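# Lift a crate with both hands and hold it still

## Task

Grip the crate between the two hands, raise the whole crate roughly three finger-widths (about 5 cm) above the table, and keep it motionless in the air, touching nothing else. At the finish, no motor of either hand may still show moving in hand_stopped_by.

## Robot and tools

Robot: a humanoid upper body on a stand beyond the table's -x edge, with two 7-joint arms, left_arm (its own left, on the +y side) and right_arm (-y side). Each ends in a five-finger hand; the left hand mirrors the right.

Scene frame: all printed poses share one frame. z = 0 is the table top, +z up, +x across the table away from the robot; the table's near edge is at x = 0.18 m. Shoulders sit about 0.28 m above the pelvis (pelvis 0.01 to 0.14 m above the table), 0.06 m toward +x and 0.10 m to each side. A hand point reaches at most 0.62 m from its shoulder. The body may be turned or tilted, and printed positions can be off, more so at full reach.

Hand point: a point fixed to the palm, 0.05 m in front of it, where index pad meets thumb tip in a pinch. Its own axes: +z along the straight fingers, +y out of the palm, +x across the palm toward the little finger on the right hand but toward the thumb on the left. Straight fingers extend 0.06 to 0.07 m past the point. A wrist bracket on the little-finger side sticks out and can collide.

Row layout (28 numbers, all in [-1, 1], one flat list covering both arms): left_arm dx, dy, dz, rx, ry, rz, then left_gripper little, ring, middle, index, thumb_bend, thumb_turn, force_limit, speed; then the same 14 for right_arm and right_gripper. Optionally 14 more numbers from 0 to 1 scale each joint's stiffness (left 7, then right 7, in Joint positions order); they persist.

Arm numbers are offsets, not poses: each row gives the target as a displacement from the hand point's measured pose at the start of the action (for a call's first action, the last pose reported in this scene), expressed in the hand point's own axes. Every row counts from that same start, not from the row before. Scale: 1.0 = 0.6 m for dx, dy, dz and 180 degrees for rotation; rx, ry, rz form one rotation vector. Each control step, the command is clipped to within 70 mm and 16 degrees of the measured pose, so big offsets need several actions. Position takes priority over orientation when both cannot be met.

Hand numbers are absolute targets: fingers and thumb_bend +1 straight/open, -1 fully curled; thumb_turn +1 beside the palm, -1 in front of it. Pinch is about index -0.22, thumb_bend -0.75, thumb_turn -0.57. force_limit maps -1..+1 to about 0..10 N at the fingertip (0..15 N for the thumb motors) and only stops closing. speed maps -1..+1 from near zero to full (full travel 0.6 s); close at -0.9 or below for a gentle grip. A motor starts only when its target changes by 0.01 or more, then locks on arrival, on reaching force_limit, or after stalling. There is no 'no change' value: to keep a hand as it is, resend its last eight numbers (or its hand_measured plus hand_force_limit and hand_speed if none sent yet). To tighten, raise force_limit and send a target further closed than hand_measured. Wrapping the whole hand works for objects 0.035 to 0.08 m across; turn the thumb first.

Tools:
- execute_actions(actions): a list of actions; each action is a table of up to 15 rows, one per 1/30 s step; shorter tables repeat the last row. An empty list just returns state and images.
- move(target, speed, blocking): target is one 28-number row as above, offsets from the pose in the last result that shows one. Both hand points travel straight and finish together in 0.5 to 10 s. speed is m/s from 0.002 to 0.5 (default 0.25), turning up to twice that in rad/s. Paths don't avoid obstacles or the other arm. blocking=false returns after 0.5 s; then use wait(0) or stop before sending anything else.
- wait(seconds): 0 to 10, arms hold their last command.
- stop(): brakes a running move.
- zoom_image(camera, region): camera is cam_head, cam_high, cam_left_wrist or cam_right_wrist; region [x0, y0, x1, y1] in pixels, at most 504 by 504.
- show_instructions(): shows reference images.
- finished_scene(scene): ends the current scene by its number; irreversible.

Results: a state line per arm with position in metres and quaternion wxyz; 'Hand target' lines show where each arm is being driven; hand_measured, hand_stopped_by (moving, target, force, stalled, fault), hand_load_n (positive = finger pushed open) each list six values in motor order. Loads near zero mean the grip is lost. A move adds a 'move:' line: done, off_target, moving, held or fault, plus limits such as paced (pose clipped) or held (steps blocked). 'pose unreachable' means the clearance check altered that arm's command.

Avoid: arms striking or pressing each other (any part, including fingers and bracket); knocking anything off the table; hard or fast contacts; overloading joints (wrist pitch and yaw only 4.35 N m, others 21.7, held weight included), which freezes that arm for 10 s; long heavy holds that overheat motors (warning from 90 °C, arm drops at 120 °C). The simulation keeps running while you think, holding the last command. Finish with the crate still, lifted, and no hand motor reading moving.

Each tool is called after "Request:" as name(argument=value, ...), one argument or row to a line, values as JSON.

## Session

Request:
execute_actions(
  actions=[],
)

Scene clock: 0.00 s.
left_arm: end_effector_position=(+0.1532, +0.1253, +0.3994) hand_measured=(+1.000, +1.000, +1.000, +1.000, +1.000, +1.000) hand_load_n=(+0.0, +0.0, +0.0, +0.0, +0.0, +0.0) hand_stopped_by=(target, target, target, target, target, target) hand_force_limit=0.00 hand_speed=-0.80 end_effector_quat_wxyz=(+0.086, +0.019, -0.133, +0.987) | right_arm: end_effector_position=(+0.2261, -0.1055, +0.3415) hand_measured=(+1.000, +1.000, +1.000, +1.000, +1.000, +1.000) hand_load_n=(+0.0, +0.0, +0.0, +0.0, +0.0, +0.0) hand_stopped_by=(target, target, target, target, target, target) hand_force_limit=0.00 hand_speed=-0.80 end_effector_quat_wxyz=(+0.966, -0.196, +0.167, +0.033)
Joint positions: left_arm=[-0.184  0.402  0.252 -0.607 -0.676 -1.002 -0.428] | right_arm=[-0.055 -0.484 -0.218 -0.385  0.441 -1.06   0.33 ]
Joint velocities: left_arm=[ 0.     0.003 -0.002 -0.006  0.008  0.     0.   ] | right_arm=[-0.005 -0.005 -0.012  0.005 -0.029  0.     0.   ]
Motor temperatures (°C, as the motors report them): left_arm=[48 60 48 49 39 42 32] | right_arm=[45 52 50 49 44 37 35]
Hand target (left_arm): +0.153, +0.125, +0.399; +0.086, +0.019, -0.133, +0.987
Hand target (right_arm): +0.226, -0.105, +0.342; +0.966, -0.196, +0.167, +0.033
Joint stiffness scale: left_arm=[1. 1. 1. 1. 1. 1. 1.] | right_arm=[1. 1. 1. 1. 1. 1. 1.]

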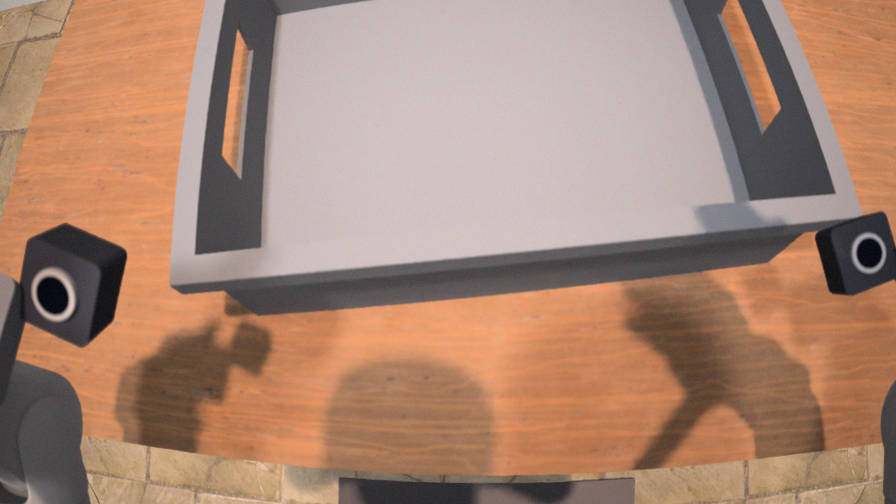

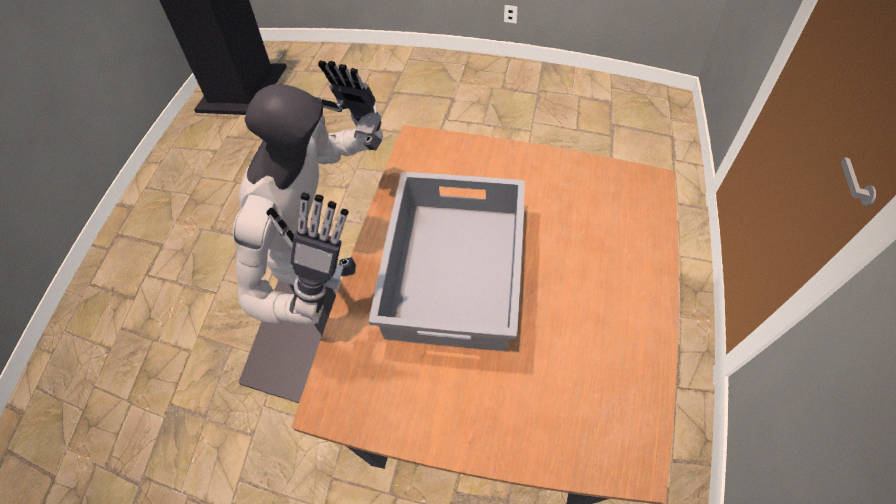

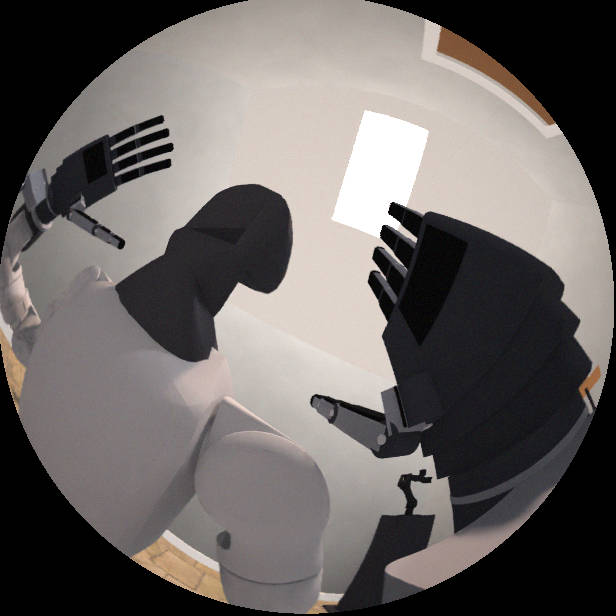

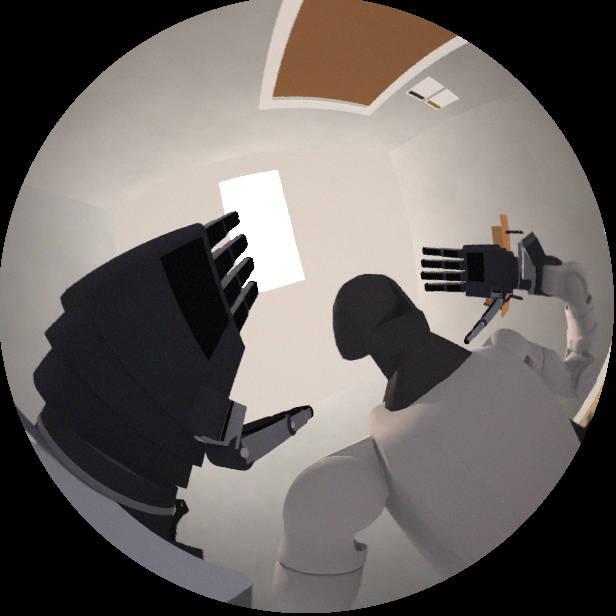

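Request:
zoom_image(
  camera="cam_high",
  region=[380, 155, 550, 255],
)

Request:
zoom_image(
  camera="cam_high",
  region=[350, 270, 550, 380],
)

Request:
zoom_image(
  camera="cam_head",
  region=[140, 0, 440, 340],
)

Request:
zoom_image(
  camera="cam_head",
  region=[640, 0, 896, 300],
)

Region (380, 155, 550, 255) of cam_high's 896x504 image, scaled by 2.965, with more detail than that image has; it fills the top 296 rows of this view, and the rest is white.

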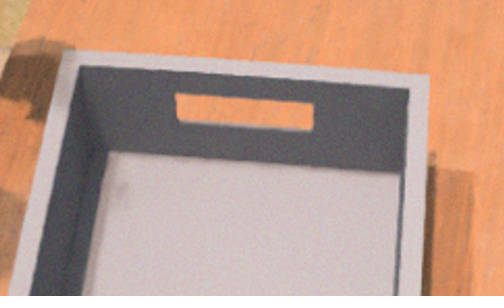

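Region (350, 270, 550, 380) of cam_high's 896x504 image, scaled by 2.520, with more detail than that image has; it fills the top 277 rows of this view, and the rest is white.

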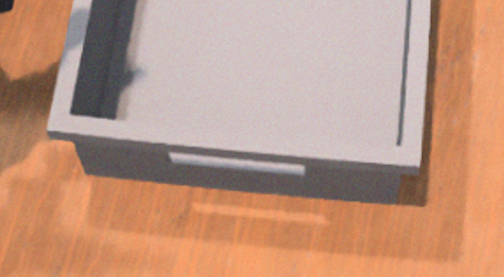

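Region (140, 0, 440, 340) of cam_head's 896x504 image, scaled by 1.482, with more detail than that image has; it fills the left 445 columns of this view, and the rest is white.

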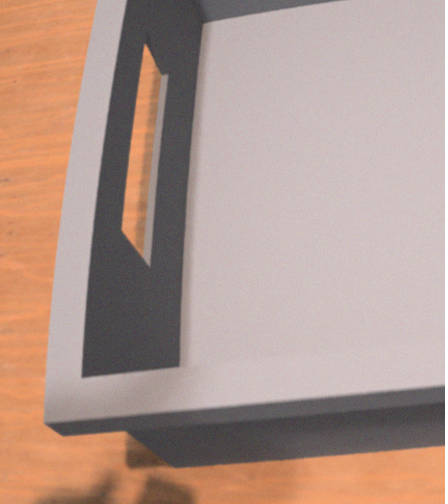

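Region (640, 0, 896, 300) of cam_head's 896x504 image, scaled by 1.680, with more detail than that image has; it fills the left 430 columns of this view, and the rest is white.

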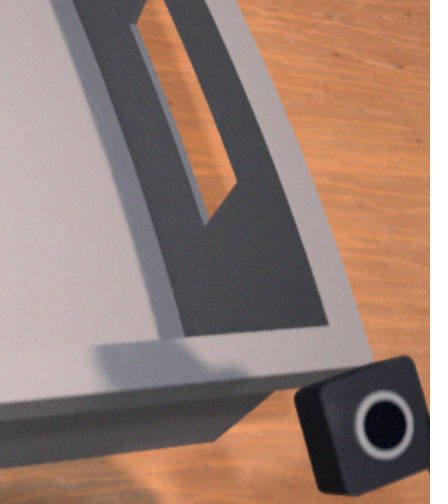

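Request:
execute_actions(
  actions=[],
)

Scene clock: 17.30 s.
left_arm: end_effector_position=(+0.1532, +0.1253, +0.3994) hand_measured=(+1.000, +1.000, +1.000, +1.000, +1.000, +1.000) hand_load_n=(+0.0, +0.0, +0.0, +0.0, +0.0, +0.0) hand_stopped_by=(target, target, target, target, target, target) hand_force_limit=0.00 hand_speed=-0.80 end_effector_quat_wxyz=(+0.086, +0.019, -0.133, +0.987) | right_arm: end_effector_position=(+0.2261, -0.1055, +0.3415) hand_measured=(+1.000, +1.000, +1.000, +1.000, +1.000, +1.000) hand_load_n=(+0.0, +0.0, +0.0, +0.0, +0.0, +0.0) hand_stopped_by=(target, target, target, target, target, target) hand_force_limit=0.00 hand_speed=-0.80 end_effector_quat_wxyz=(+0.966, -0.196, +0.167, +0.033)
Joint positions: left_arm=[-0.184  0.402  0.252 -0.607 -0.676 -1.002 -0.428] | right_arm=[-0.055 -0.484 -0.218 -0.385  0.441 -1.06   0.33 ]
Joint velocities: left_arm=[-0.015 -0.006  0.009  0.005  0.005  0.     0.   ] | right_arm=[ 0.018 -0.008 -0.006  0.002 -0.002  0.     0.   ]
Motor temperatures (°C, as the motors report them): left_arm=[48 61 48 49 39 42 33] | right_arm=[45 53 50 50 44 37 35]
Hand target (left_arm): +0.153, +0.125, +0.399; +0.086, +0.019, -0.133, +0.987
Hand target (right_arm): +0.226, -0.105, +0.342; +0.966, -0.196, +0.167, +0.033
Joint stiffness scale: left_arm=[1. 1. 1. 1. 1. 1. 1.] | right_arm=[1. 1. 1. 1. 1. 1. 1.]

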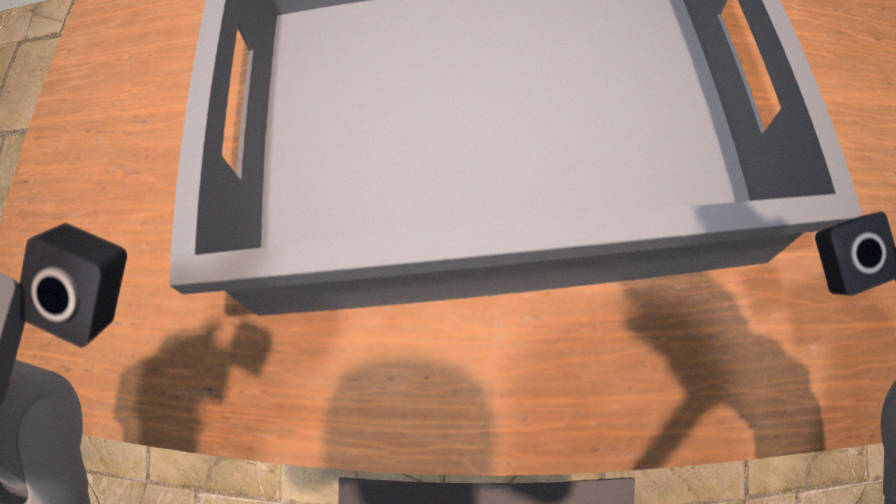

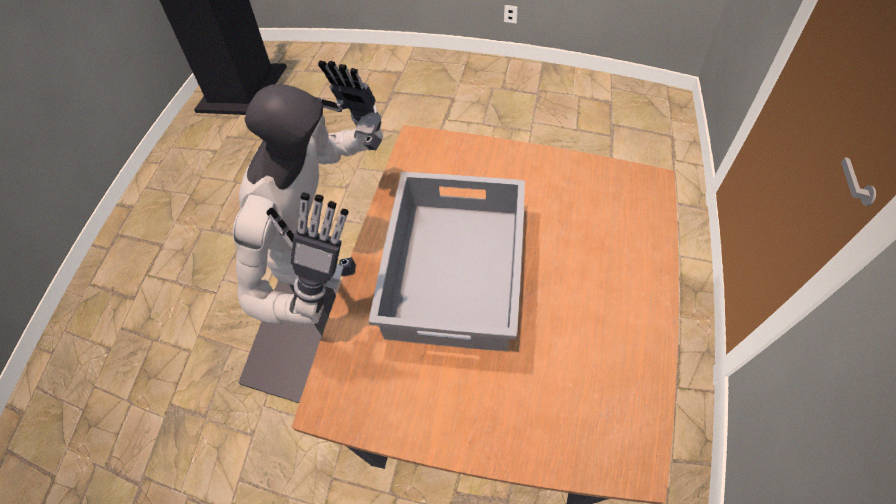

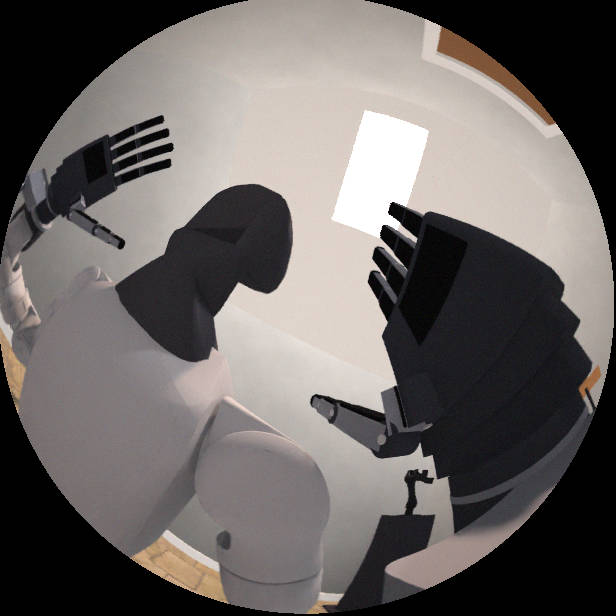

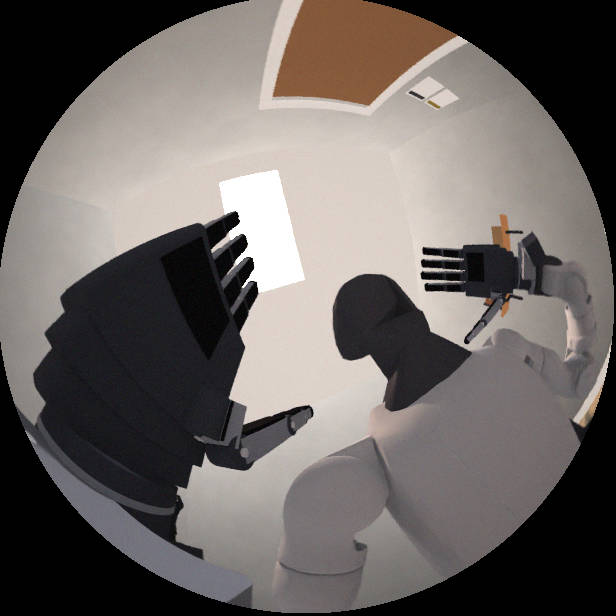

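Request:
zoom_image(
  camera="cam_high",
  region=[390, 160, 540, 230],
)

Request:
zoom_image(
  camera="cam_high",
  region=[360, 300, 530, 370],
)

Request:
zoom_image(
  camera="cam_head",
  region=[150, 0, 330, 330],
)

Region (390, 160, 540, 230) of cam_high's 896x504 image, scaled by 3.360, with more detail than that image has; it fills the top 235 rows of this view, and the rest is white.

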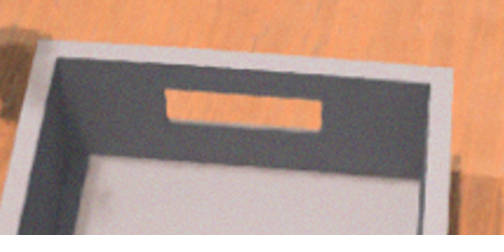

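Region (360, 300, 530, 370) of cam_high's 896x504 image, scaled by 2.965, with more detail than that image has; it fills the top 208 rows of this view, and the rest is white.

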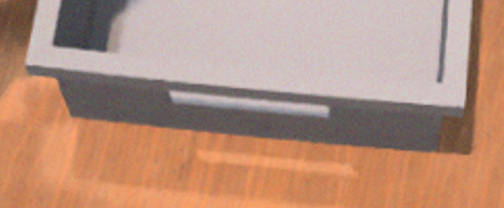

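Region (150, 0, 330, 330) of cam_head's 896x504 image, scaled by 1.527, with more detail than that image has; it fills the left 275 columns of this view, and the rest is white.

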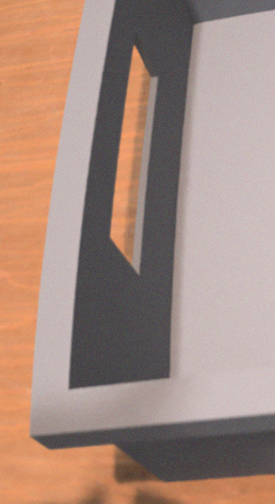

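Request:
move(
  target=[-0.2748, -0.1605, -0.2843, 0.0309, -0.5277, -0.0952, 1, 0.15, 1, 1, 1, 0.2, 0, -0.5, 0.2775, -0.2044, -0.1551, -0.0402, 0.4071, 0.1688, 1, 0.15, 1, 1, 1, 0.2, 0, -0.5],
  speed=0.45,
)

Scene clock: 139.70 s.
left_arm: end_effector_position=(+0.3262, +0.2477, +0.2545) hand_measured=(+1.000, +0.150, +1.000, +1.000, +1.000, +0.200) hand_load_n=(+0.0, +0.0, +0.0, +0.0, +0.0, +0.0) hand_stopped_by=(target, target, target, target, target, target) hand_force_limit=0.00 hand_speed=-0.50 end_effector_quat_wxyz=(+0.058, +0.757, -0.089, +0.645) | right_arm: end_effector_position=(+0.3647, -0.2546, +0.2520) hand_measured=(+1.000, +0.150, +1.000, +1.000, +1.000, +0.200) hand_load_n=(+0.0, +0.0, +0.0, +0.0, +0.0, +0.0) hand_stopped_by=(target, target, target, target, target, target) hand_force_limit=0.00 hand_speed=-0.50 end_effector_quat_wxyz=(+0.629, -0.186, +0.735, +0.171)
Joint positions: left_arm=[ 0.483  0.902  0.969 -0.448 -1.161  0.385 -0.48 ] | right_arm=[ 0.488 -1.475 -0.527  0.207  1.511 -0.151  0.859]
Joint velocities: left_arm=[ 0.     0.006  0.     0.003 -0.008  0.008  0.   ] | right_arm=[-0.044  0.002 -0.012 -0.005 -0.008  0.     0.002]
Motor temperatures (°C, as the motors report them): left_arm=[48 62 49 50 39 42 33] | right_arm=[45 54 51 51 44 37 35]
Hand target (left_arm): +0.326, +0.249, +0.255; +0.058, +0.757, -0.086, +0.645
Hand target (right_arm): +0.365, -0.255, +0.252; +0.629, -0.185, +0.735, +0.172
Off the commanded pose (left_arm): 0.014 m, 4 deg.
Off the commanded pose (right_arm): 0.006 m, 2 deg.
Joint stiffness scale: left_arm=[1. 1. 1. 1. 1. 1. 1.] | right_arm=[1. 1. 1. 1. 1. 1. 1.]
move: off_target (left_arm, right_arm)

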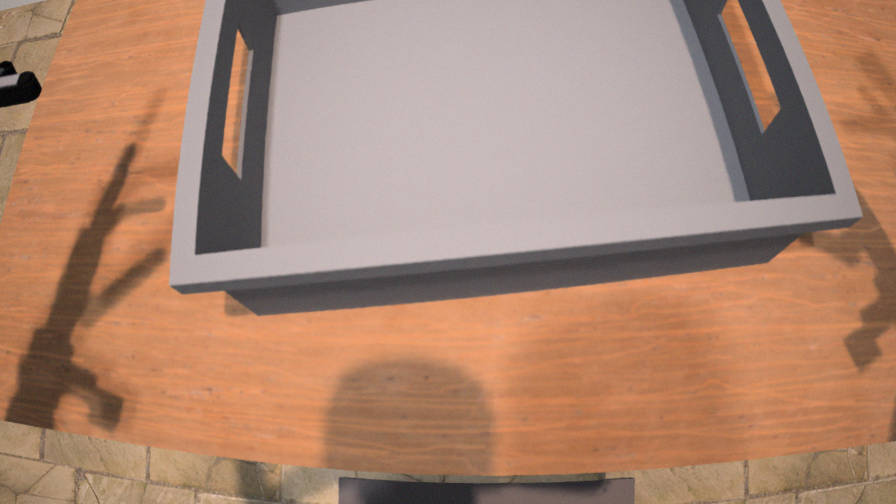

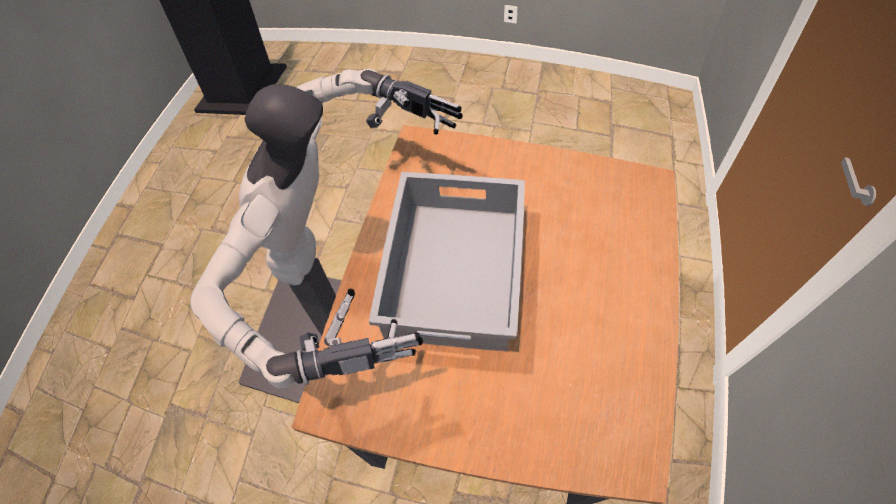

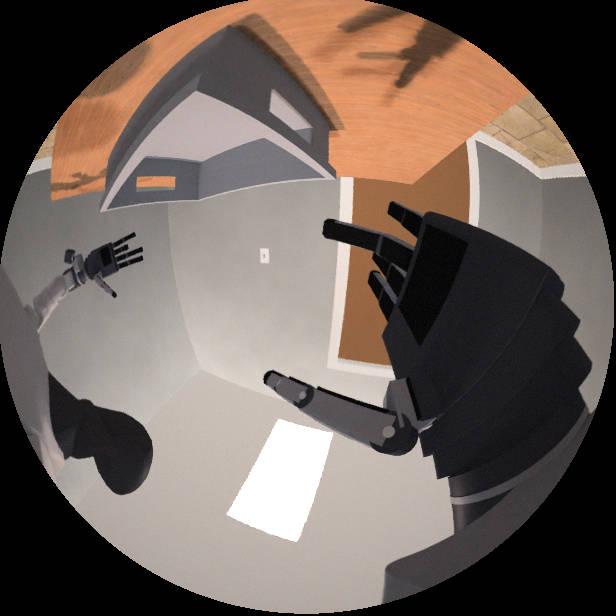

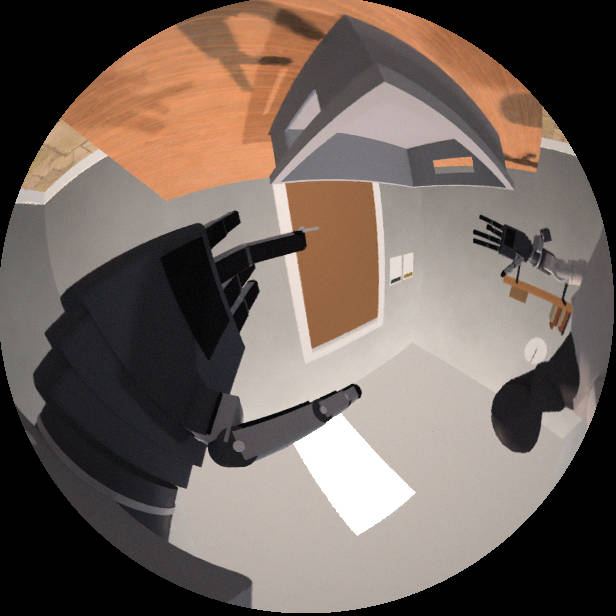

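Request:
move(
  target=[-0.2021, 0.0387, 0.1374, -0.0228, -0.0036, -0.0048, 1, 0.15, 1, 1, 1, 0.2, 0, -0.5, 0.1989, -0.0299, 0.1414, 0.0078, 0.0076, -0.0043, 1, 0.15, 1, 1, 1, 0.2, 0, -0.5],
  speed=0.15,
)

Scene clock: 161.60 s.
left_arm: end_effector_position=(+0.3857, +0.2121, +0.1190) hand_measured=(+1.000, +0.150, +1.000, +1.000, +1.000, +0.200) hand_load_n=(+0.0, +0.0, +0.0, +0.0, +0.0, +0.0) hand_stopped_by=(target, target, target, target, target, target) hand_force_limit=0.00 hand_speed=-0.50 end_effector_quat_wxyz=(+0.093, +0.760, -0.109, +0.633) | right_arm: end_effector_position=(+0.4310, -0.2431, +0.1243) hand_measured=(+1.000, +0.150, +1.000, +1.000, +1.000, +0.200) hand_load_n=(+0.0, +0.0, +0.0, +0.0, +0.0, +0.0) hand_stopped_by=(target, target, target, target, target, target) hand_force_limit=0.00 hand_speed=-0.50 end_effector_quat_wxyz=(+0.624, -0.175, +0.746, +0.149)
Joint positions: left_arm=[-0.039  0.72   0.25   0.074 -0.684 -0.013 -0.535] | right_arm=[-0.538 -1.029  0.266  0.899  1.075 -0.339  0.93 ]
Joint velocities: left_arm=[-0.002  0.009  0.     0.003  0.005 -0.001  0.   ] | right_arm=[-0.003  0.029  0.005  0.02   0.002 -0.003  0.015]
Motor temperatures (°C, as the motors report them): left_arm=[48 64 51 49 39 45 32] | right_arm=[46 58 53 50 44 39 35]
Hand target (left_arm): +0.386, +0.211, +0.119; +0.093, +0.760, -0.112, +0.633
Hand target (right_arm): +0.431, -0.242, +0.123; +0.623, -0.178, +0.747, +0.150
Off the commanded pose (left_arm): 0.005 m, 1 deg.
Off the commanded pose (right_arm): 0.008 m, 1 deg.
Joint stiffness scale: left_arm=[1. 1. 1. 1. 1. 1. 1.] | right_arm=[1. 1. 1. 1. 1. 1. 1.]
move: off_target (left_arm, right_arm)

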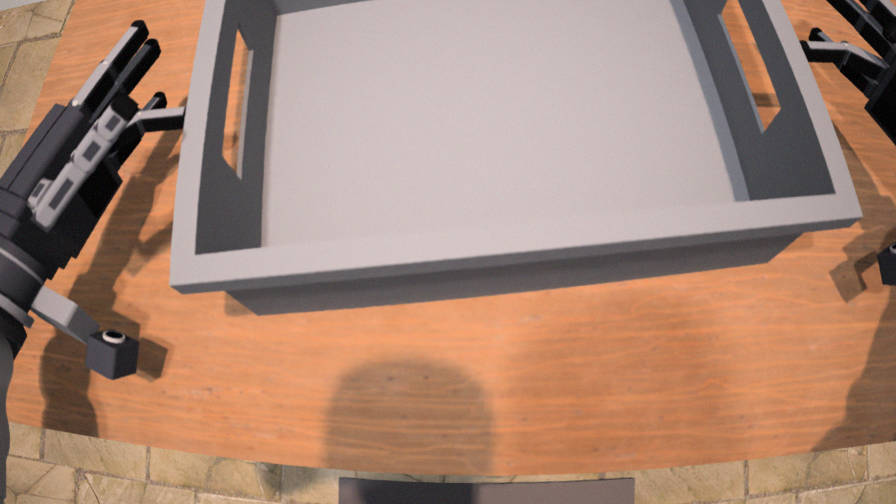

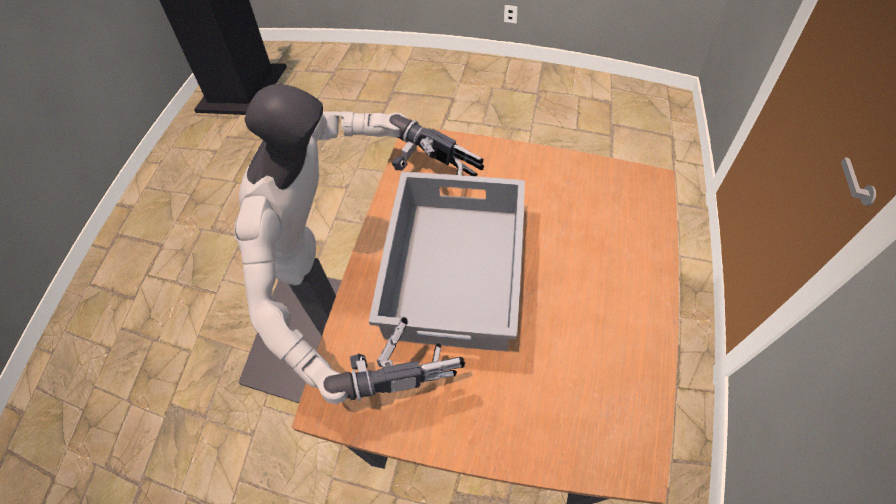

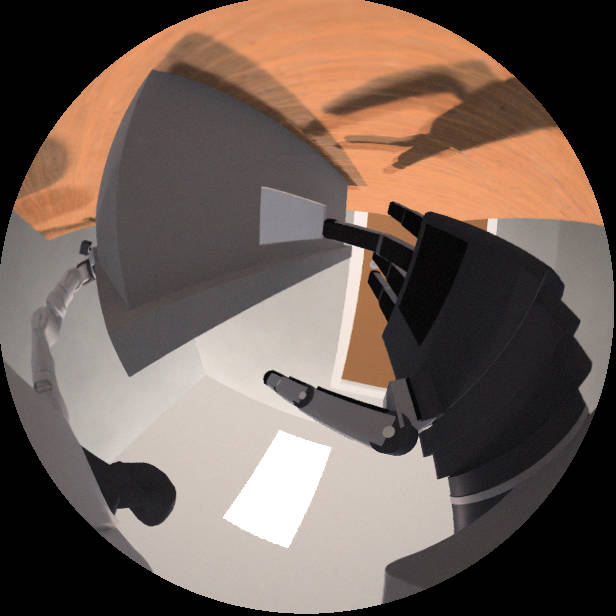

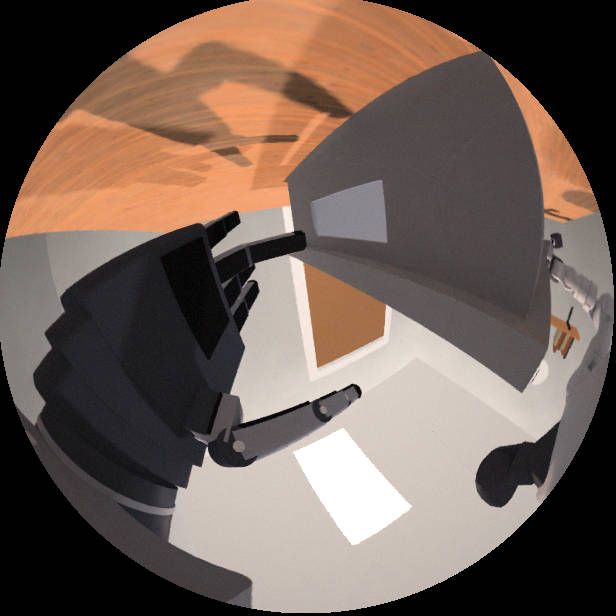

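Request:
zoom_image(
  camera="cam_left_wrist",
  region=[230, 150, 450, 320],
)

Request:
zoom_image(
  camera="cam_right_wrist",
  region=[190, 150, 410, 320],
)

Region (230, 150, 450, 320) of cam_left_wrist's 616x616 image, scaled by 2.291, with more detail than that image has; it fills the top 389 rows of this view, and the rest is white.

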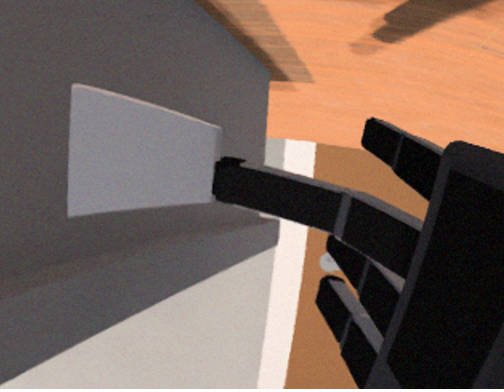

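Region (190, 150, 410, 320) of cam_right_wrist's 616x616 image, scaled by 2.291, with more detail than that image has; it fills the top 389 rows of this view, and the rest is white.

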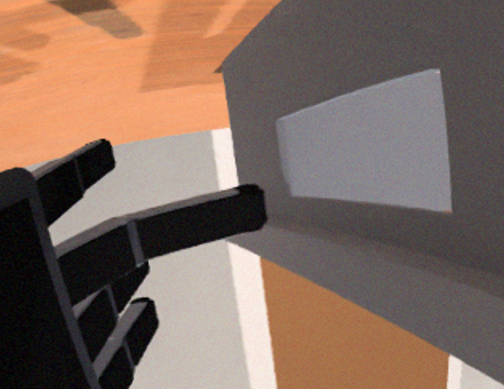

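Request:
move(
  target=[-0.001, 0.0678, 0.0234, 0, 0, 0, 1, 0.15, 1, 1, 1, 0.2, 0, -0.5, 0.0179, 0.0863, 0.0249, 0, 0, 0, 1, 0.15, 1, 1, 1, 0.2, 0, -0.5],
  speed=0.045,
)

Scene clock: 208.43 s.
left_arm: end_effector_position=(+0.3864, +0.1695, +0.1152) hand_measured=(+1.000, +0.150, +1.000, +1.000, +1.000, +0.200) hand_load_n=(+0.0, +0.0, +0.0, +0.0, +0.0, +0.0) hand_stopped_by=(target, target, target, target, target, target) hand_force_limit=0.00 hand_speed=-0.50 end_effector_quat_wxyz=(+0.093, +0.761, -0.110, +0.633) | right_arm: end_effector_position=(+0.4216, -0.1908, +0.1106) hand_measured=(+1.000, +0.150, +1.000, +1.000, +1.000, +0.200) hand_load_n=(+0.0, +0.0, +0.0, +0.0, +0.0, +0.0) hand_stopped_by=(target, target, target, target, target, target) hand_force_limit=0.00 hand_speed=-0.50 end_effector_quat_wxyz=(+0.624, -0.181, +0.746, +0.146)
Joint positions: left_arm=[-0.011  0.665  0.144 -0.112 -0.633  0.034 -0.352] | right_arm=[-0.337 -1.035  0.302  0.471  1.031 -0.343  0.583]
Joint velocities: left_arm=[-0.002  0.003 -0.015 -0.002 -0.002  0.     0.003] | right_arm=[ 0.005  0.012 -0.005 -0.002 -0.002  0.    -0.001]
Motor temperatures (°C, as the motors report them): left_arm=[49 68 51 50 39 48 32] | right_arm=[51 67 52 49 44 42 35]
Hand target (left_arm): +0.386, +0.169, +0.114; +0.092, +0.762, -0.111, +0.631
Hand target (right_arm): +0.421, -0.190, +0.109; +0.623, -0.183, +0.746, +0.146
Off the commanded pose (left_arm): 0.001 m, 0 deg.
Off the commanded pose (right_arm): 0.002 m, 1 deg.
Joint stiffness scale: left_arm=[1. 1. 1. 1. 1. 1. 1.] | right_arm=[1. 1. 1. 1. 1. 1. 1.]
move: done

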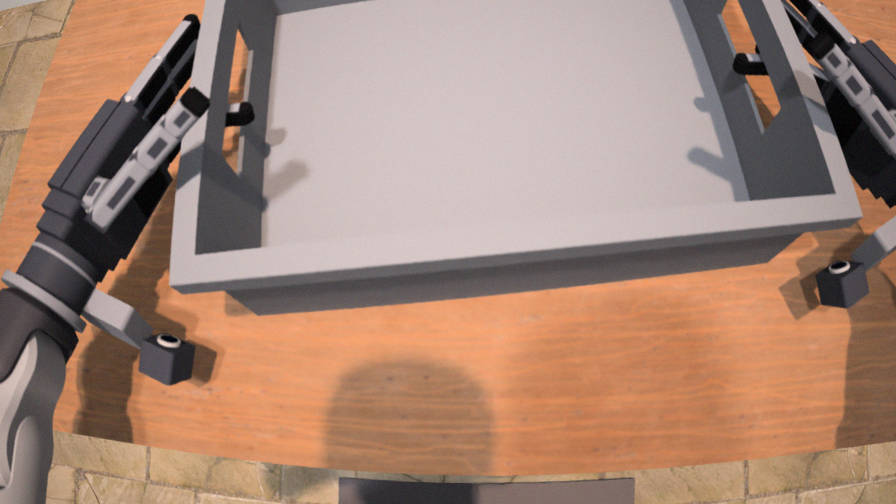

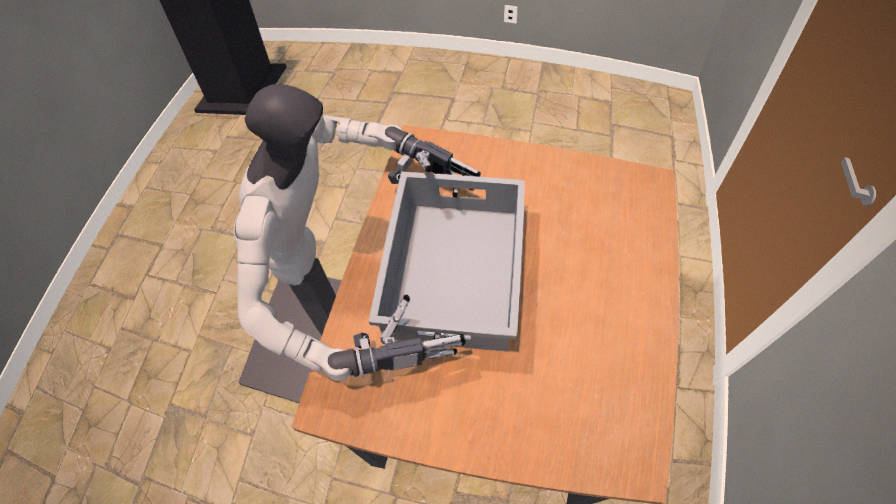

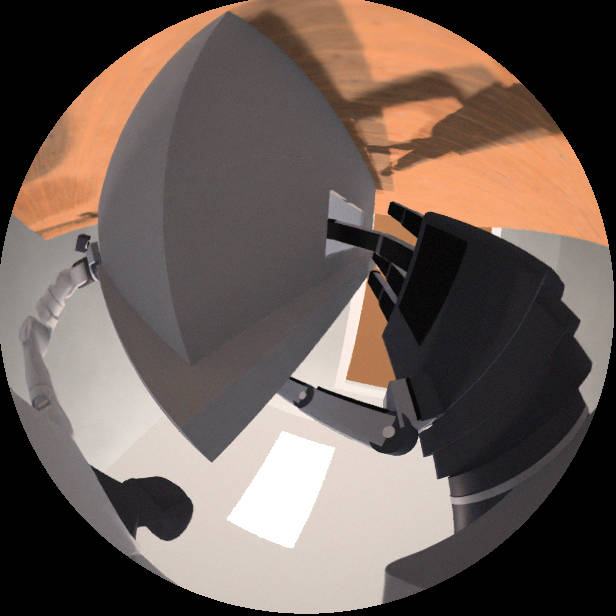

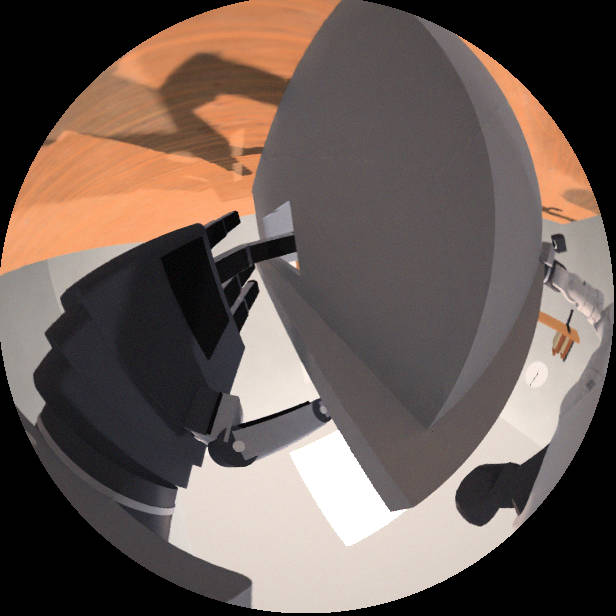

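Request:
zoom_image(
  camera="cam_left_wrist",
  region=[300, 170, 440, 320],
)

Request:
zoom_image(
  camera="cam_right_wrist",
  region=[190, 180, 330, 330],
)

Request:
zoom_image(
  camera="cam_head",
  region=[130, 0, 330, 200],
)

Request:
zoom_image(
  camera="cam_head",
  region=[680, 0, 880, 200],
)

Region (300, 170, 440, 320) of cam_left_wrist's 616x616 image, scaled by 3.360, with more detail than that image has; it fills the left 470 columns of this view, and the rest is white.

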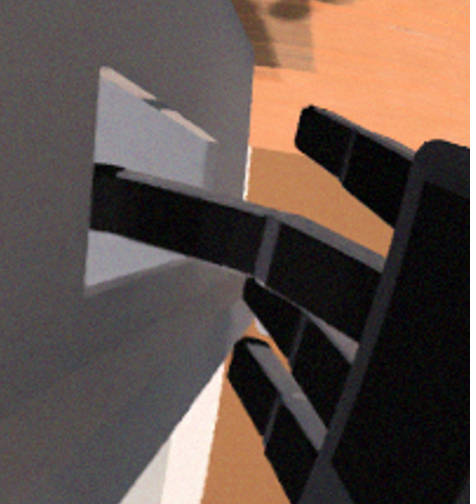

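Region (190, 180, 330, 330) of cam_right_wrist's 616x616 image, scaled by 3.360, with more detail than that image has; it fills the left 470 columns of this view, and the rest is white.

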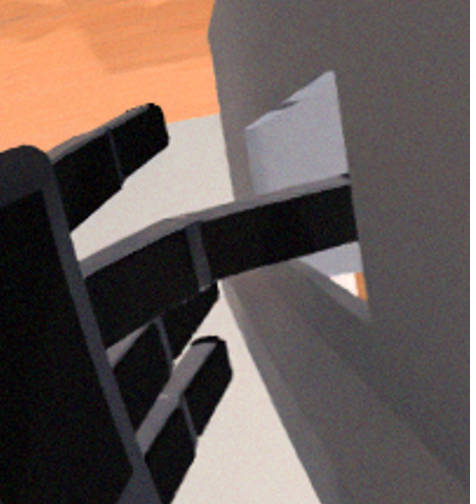

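Region (130, 0, 330, 200) of cam_head's 896x504 image, scaled by 2.520, with more detail than that image has.

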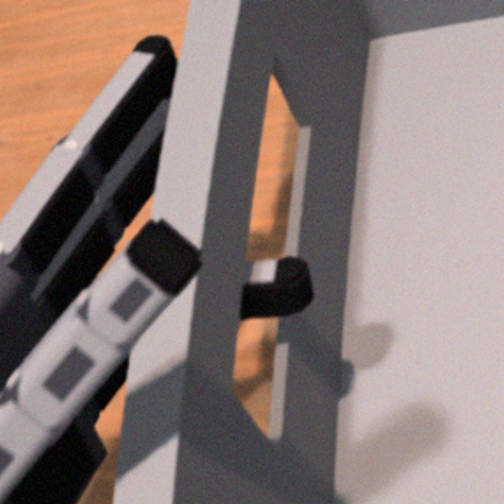

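Region (680, 0, 880, 200) of cam_head's 896x504 image, scaled by 2.520, with more detail than that image has.

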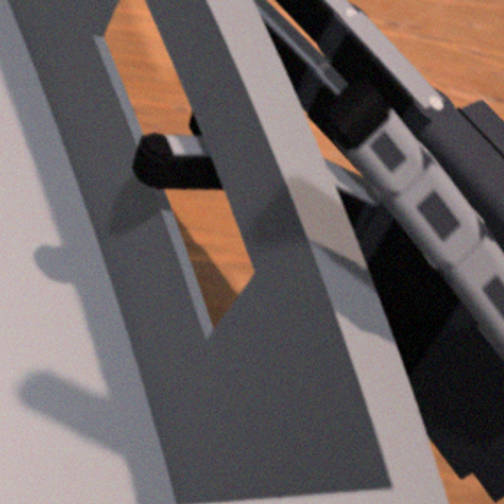

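Request:
move(
  target=[0.0088, 0.0078, 0.0016, 0, 0, 0, 0.55, 0.15, 0.75, 0.85, 1, -0.25, -0.5, -0.72, -0.0094, 0.0155, 0.0042, 0, 0, 0, 0.55, 0.15, 0.75, 0.85, 1, -0.25, -0.5, -0.72],
  speed=0.03,
)

Scene clock: 220.30 s.
left_arm: end_effector_position=(+0.3885, +0.1717, +0.1159) hand_measured=(+0.550, +0.150, +0.750, +0.894, +1.000, -0.250) hand_load_n=(+0.0, +0.0, +0.5, +2.0, +0.0, +0.0) hand_stopped_by=(target, target, target, force, target, target) hand_force_limit=-0.50 hand_speed=-0.72 end_effector_quat_wxyz=(+0.082, +0.766, -0.102, +0.630) | right_arm: end_effector_position=(+0.4234, -0.1904, +0.1108) hand_measured=(+0.550, +0.150, +0.750, +0.862, +1.000, -0.250) hand_load_n=(+0.0, +0.0, +1.0, +2.0, +0.0, +0.0) hand_stopped_by=(target, target, target, force, target, target) hand_force_limit=-0.50 hand_speed=-0.72 end_effector_quat_wxyz=(+0.621, -0.172, +0.753, +0.132)
Joint positions: left_arm=[-0.001  0.668  0.149 -0.148 -0.634  0.069 -0.309] | right_arm=[-0.302 -1.062  0.301  0.391  1.032 -0.315  0.495]
Joint velocities: left_arm=[-0.009  0.008  0.008 -0.003  0.003  0.     0.   ] | right_arm=[ 0.006 -0.011 -0.006 -0.018 -0.006  0.     0.   ]
Motor temperatures (°C, as the motors report them): left_arm=[49 67 50 51 39 47 32] | right_arm=[51 66 52 50 44 43 35]
Hand target (left_arm): +0.386, +0.164, +0.120; +0.093, +0.761, -0.110, +0.633
Hand target (right_arm): +0.421, -0.181, +0.116; +0.625, -0.182, +0.745, +0.146
Off the commanded pose (left_arm): 0.009 m, 2 deg.
Off the commanded pose (right_arm): 0.011 m, 2 deg.
Joint stiffness scale: left_arm=[1. 1. 1. 1. 1. 1. 1.] | right_arm=[1. 1. 1. 1. 1. 1. 1.]
move: off_target (left_arm, right_arm)

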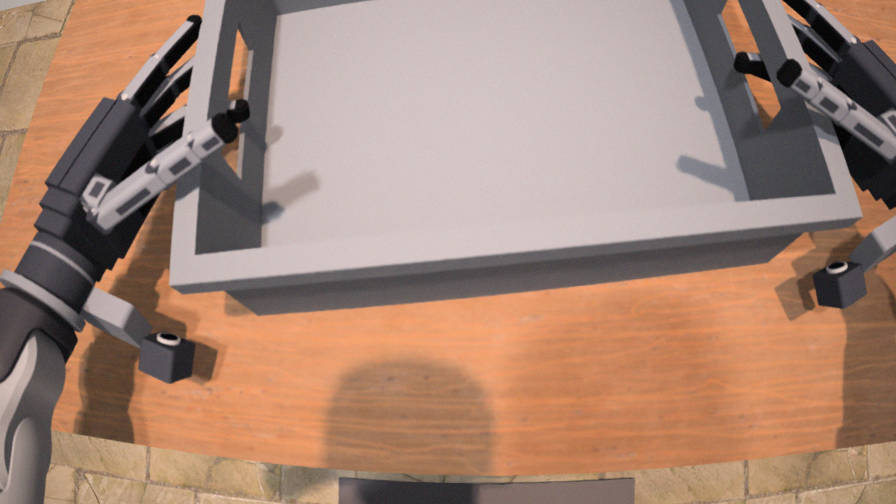

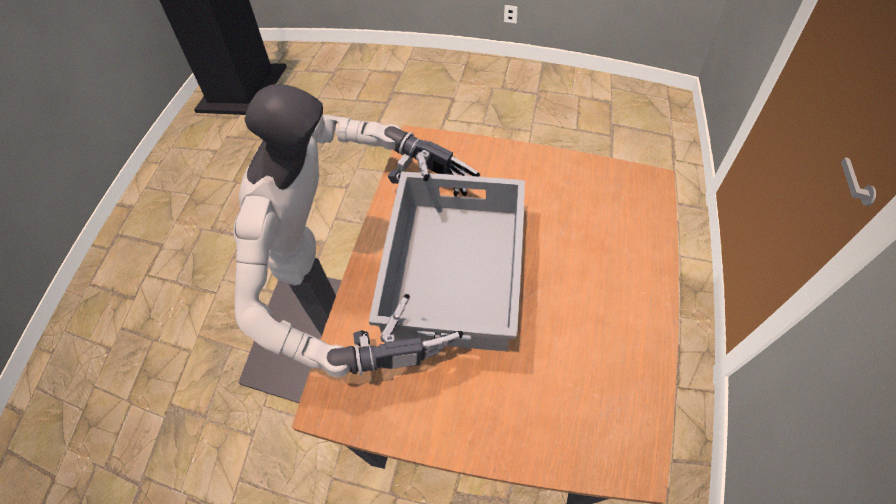

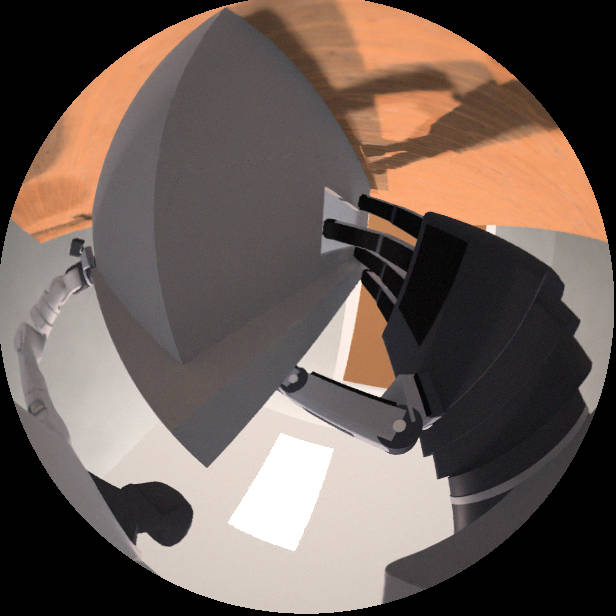

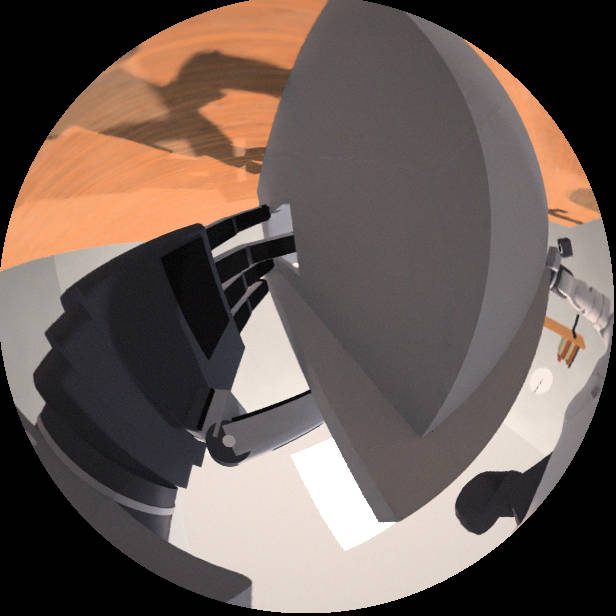

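Request:
zoom_image(
  camera="cam_left_wrist",
  region=[300, 170, 440, 320],
)

Request:
zoom_image(
  camera="cam_right_wrist",
  region=[190, 180, 330, 330],
)

Region (300, 170, 440, 320) of cam_left_wrist's 616x616 image, scaled by 3.360, with more detail than that image has; it fills the left 470 columns of this view, and the rest is white.

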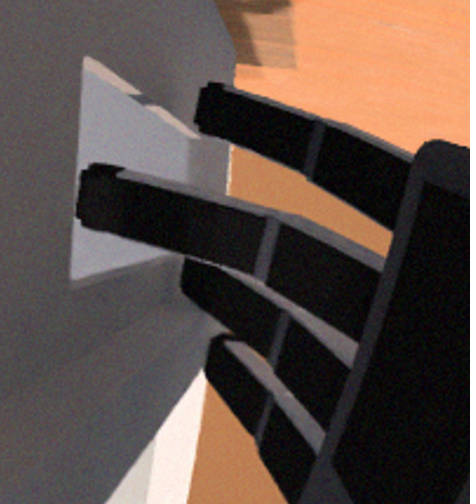

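Region (190, 180, 330, 330) of cam_right_wrist's 616x616 image, scaled by 3.360, with more detail than that image has; it fills the left 470 columns of this view, and the rest is white.

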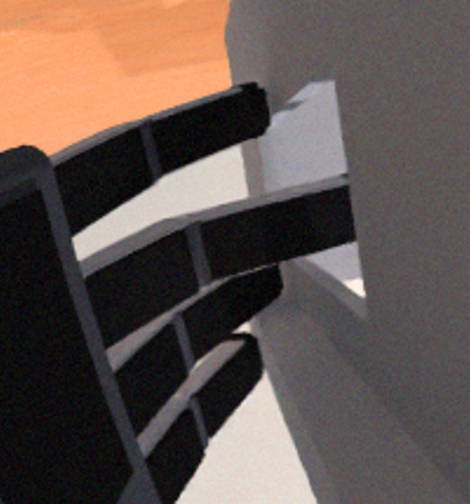

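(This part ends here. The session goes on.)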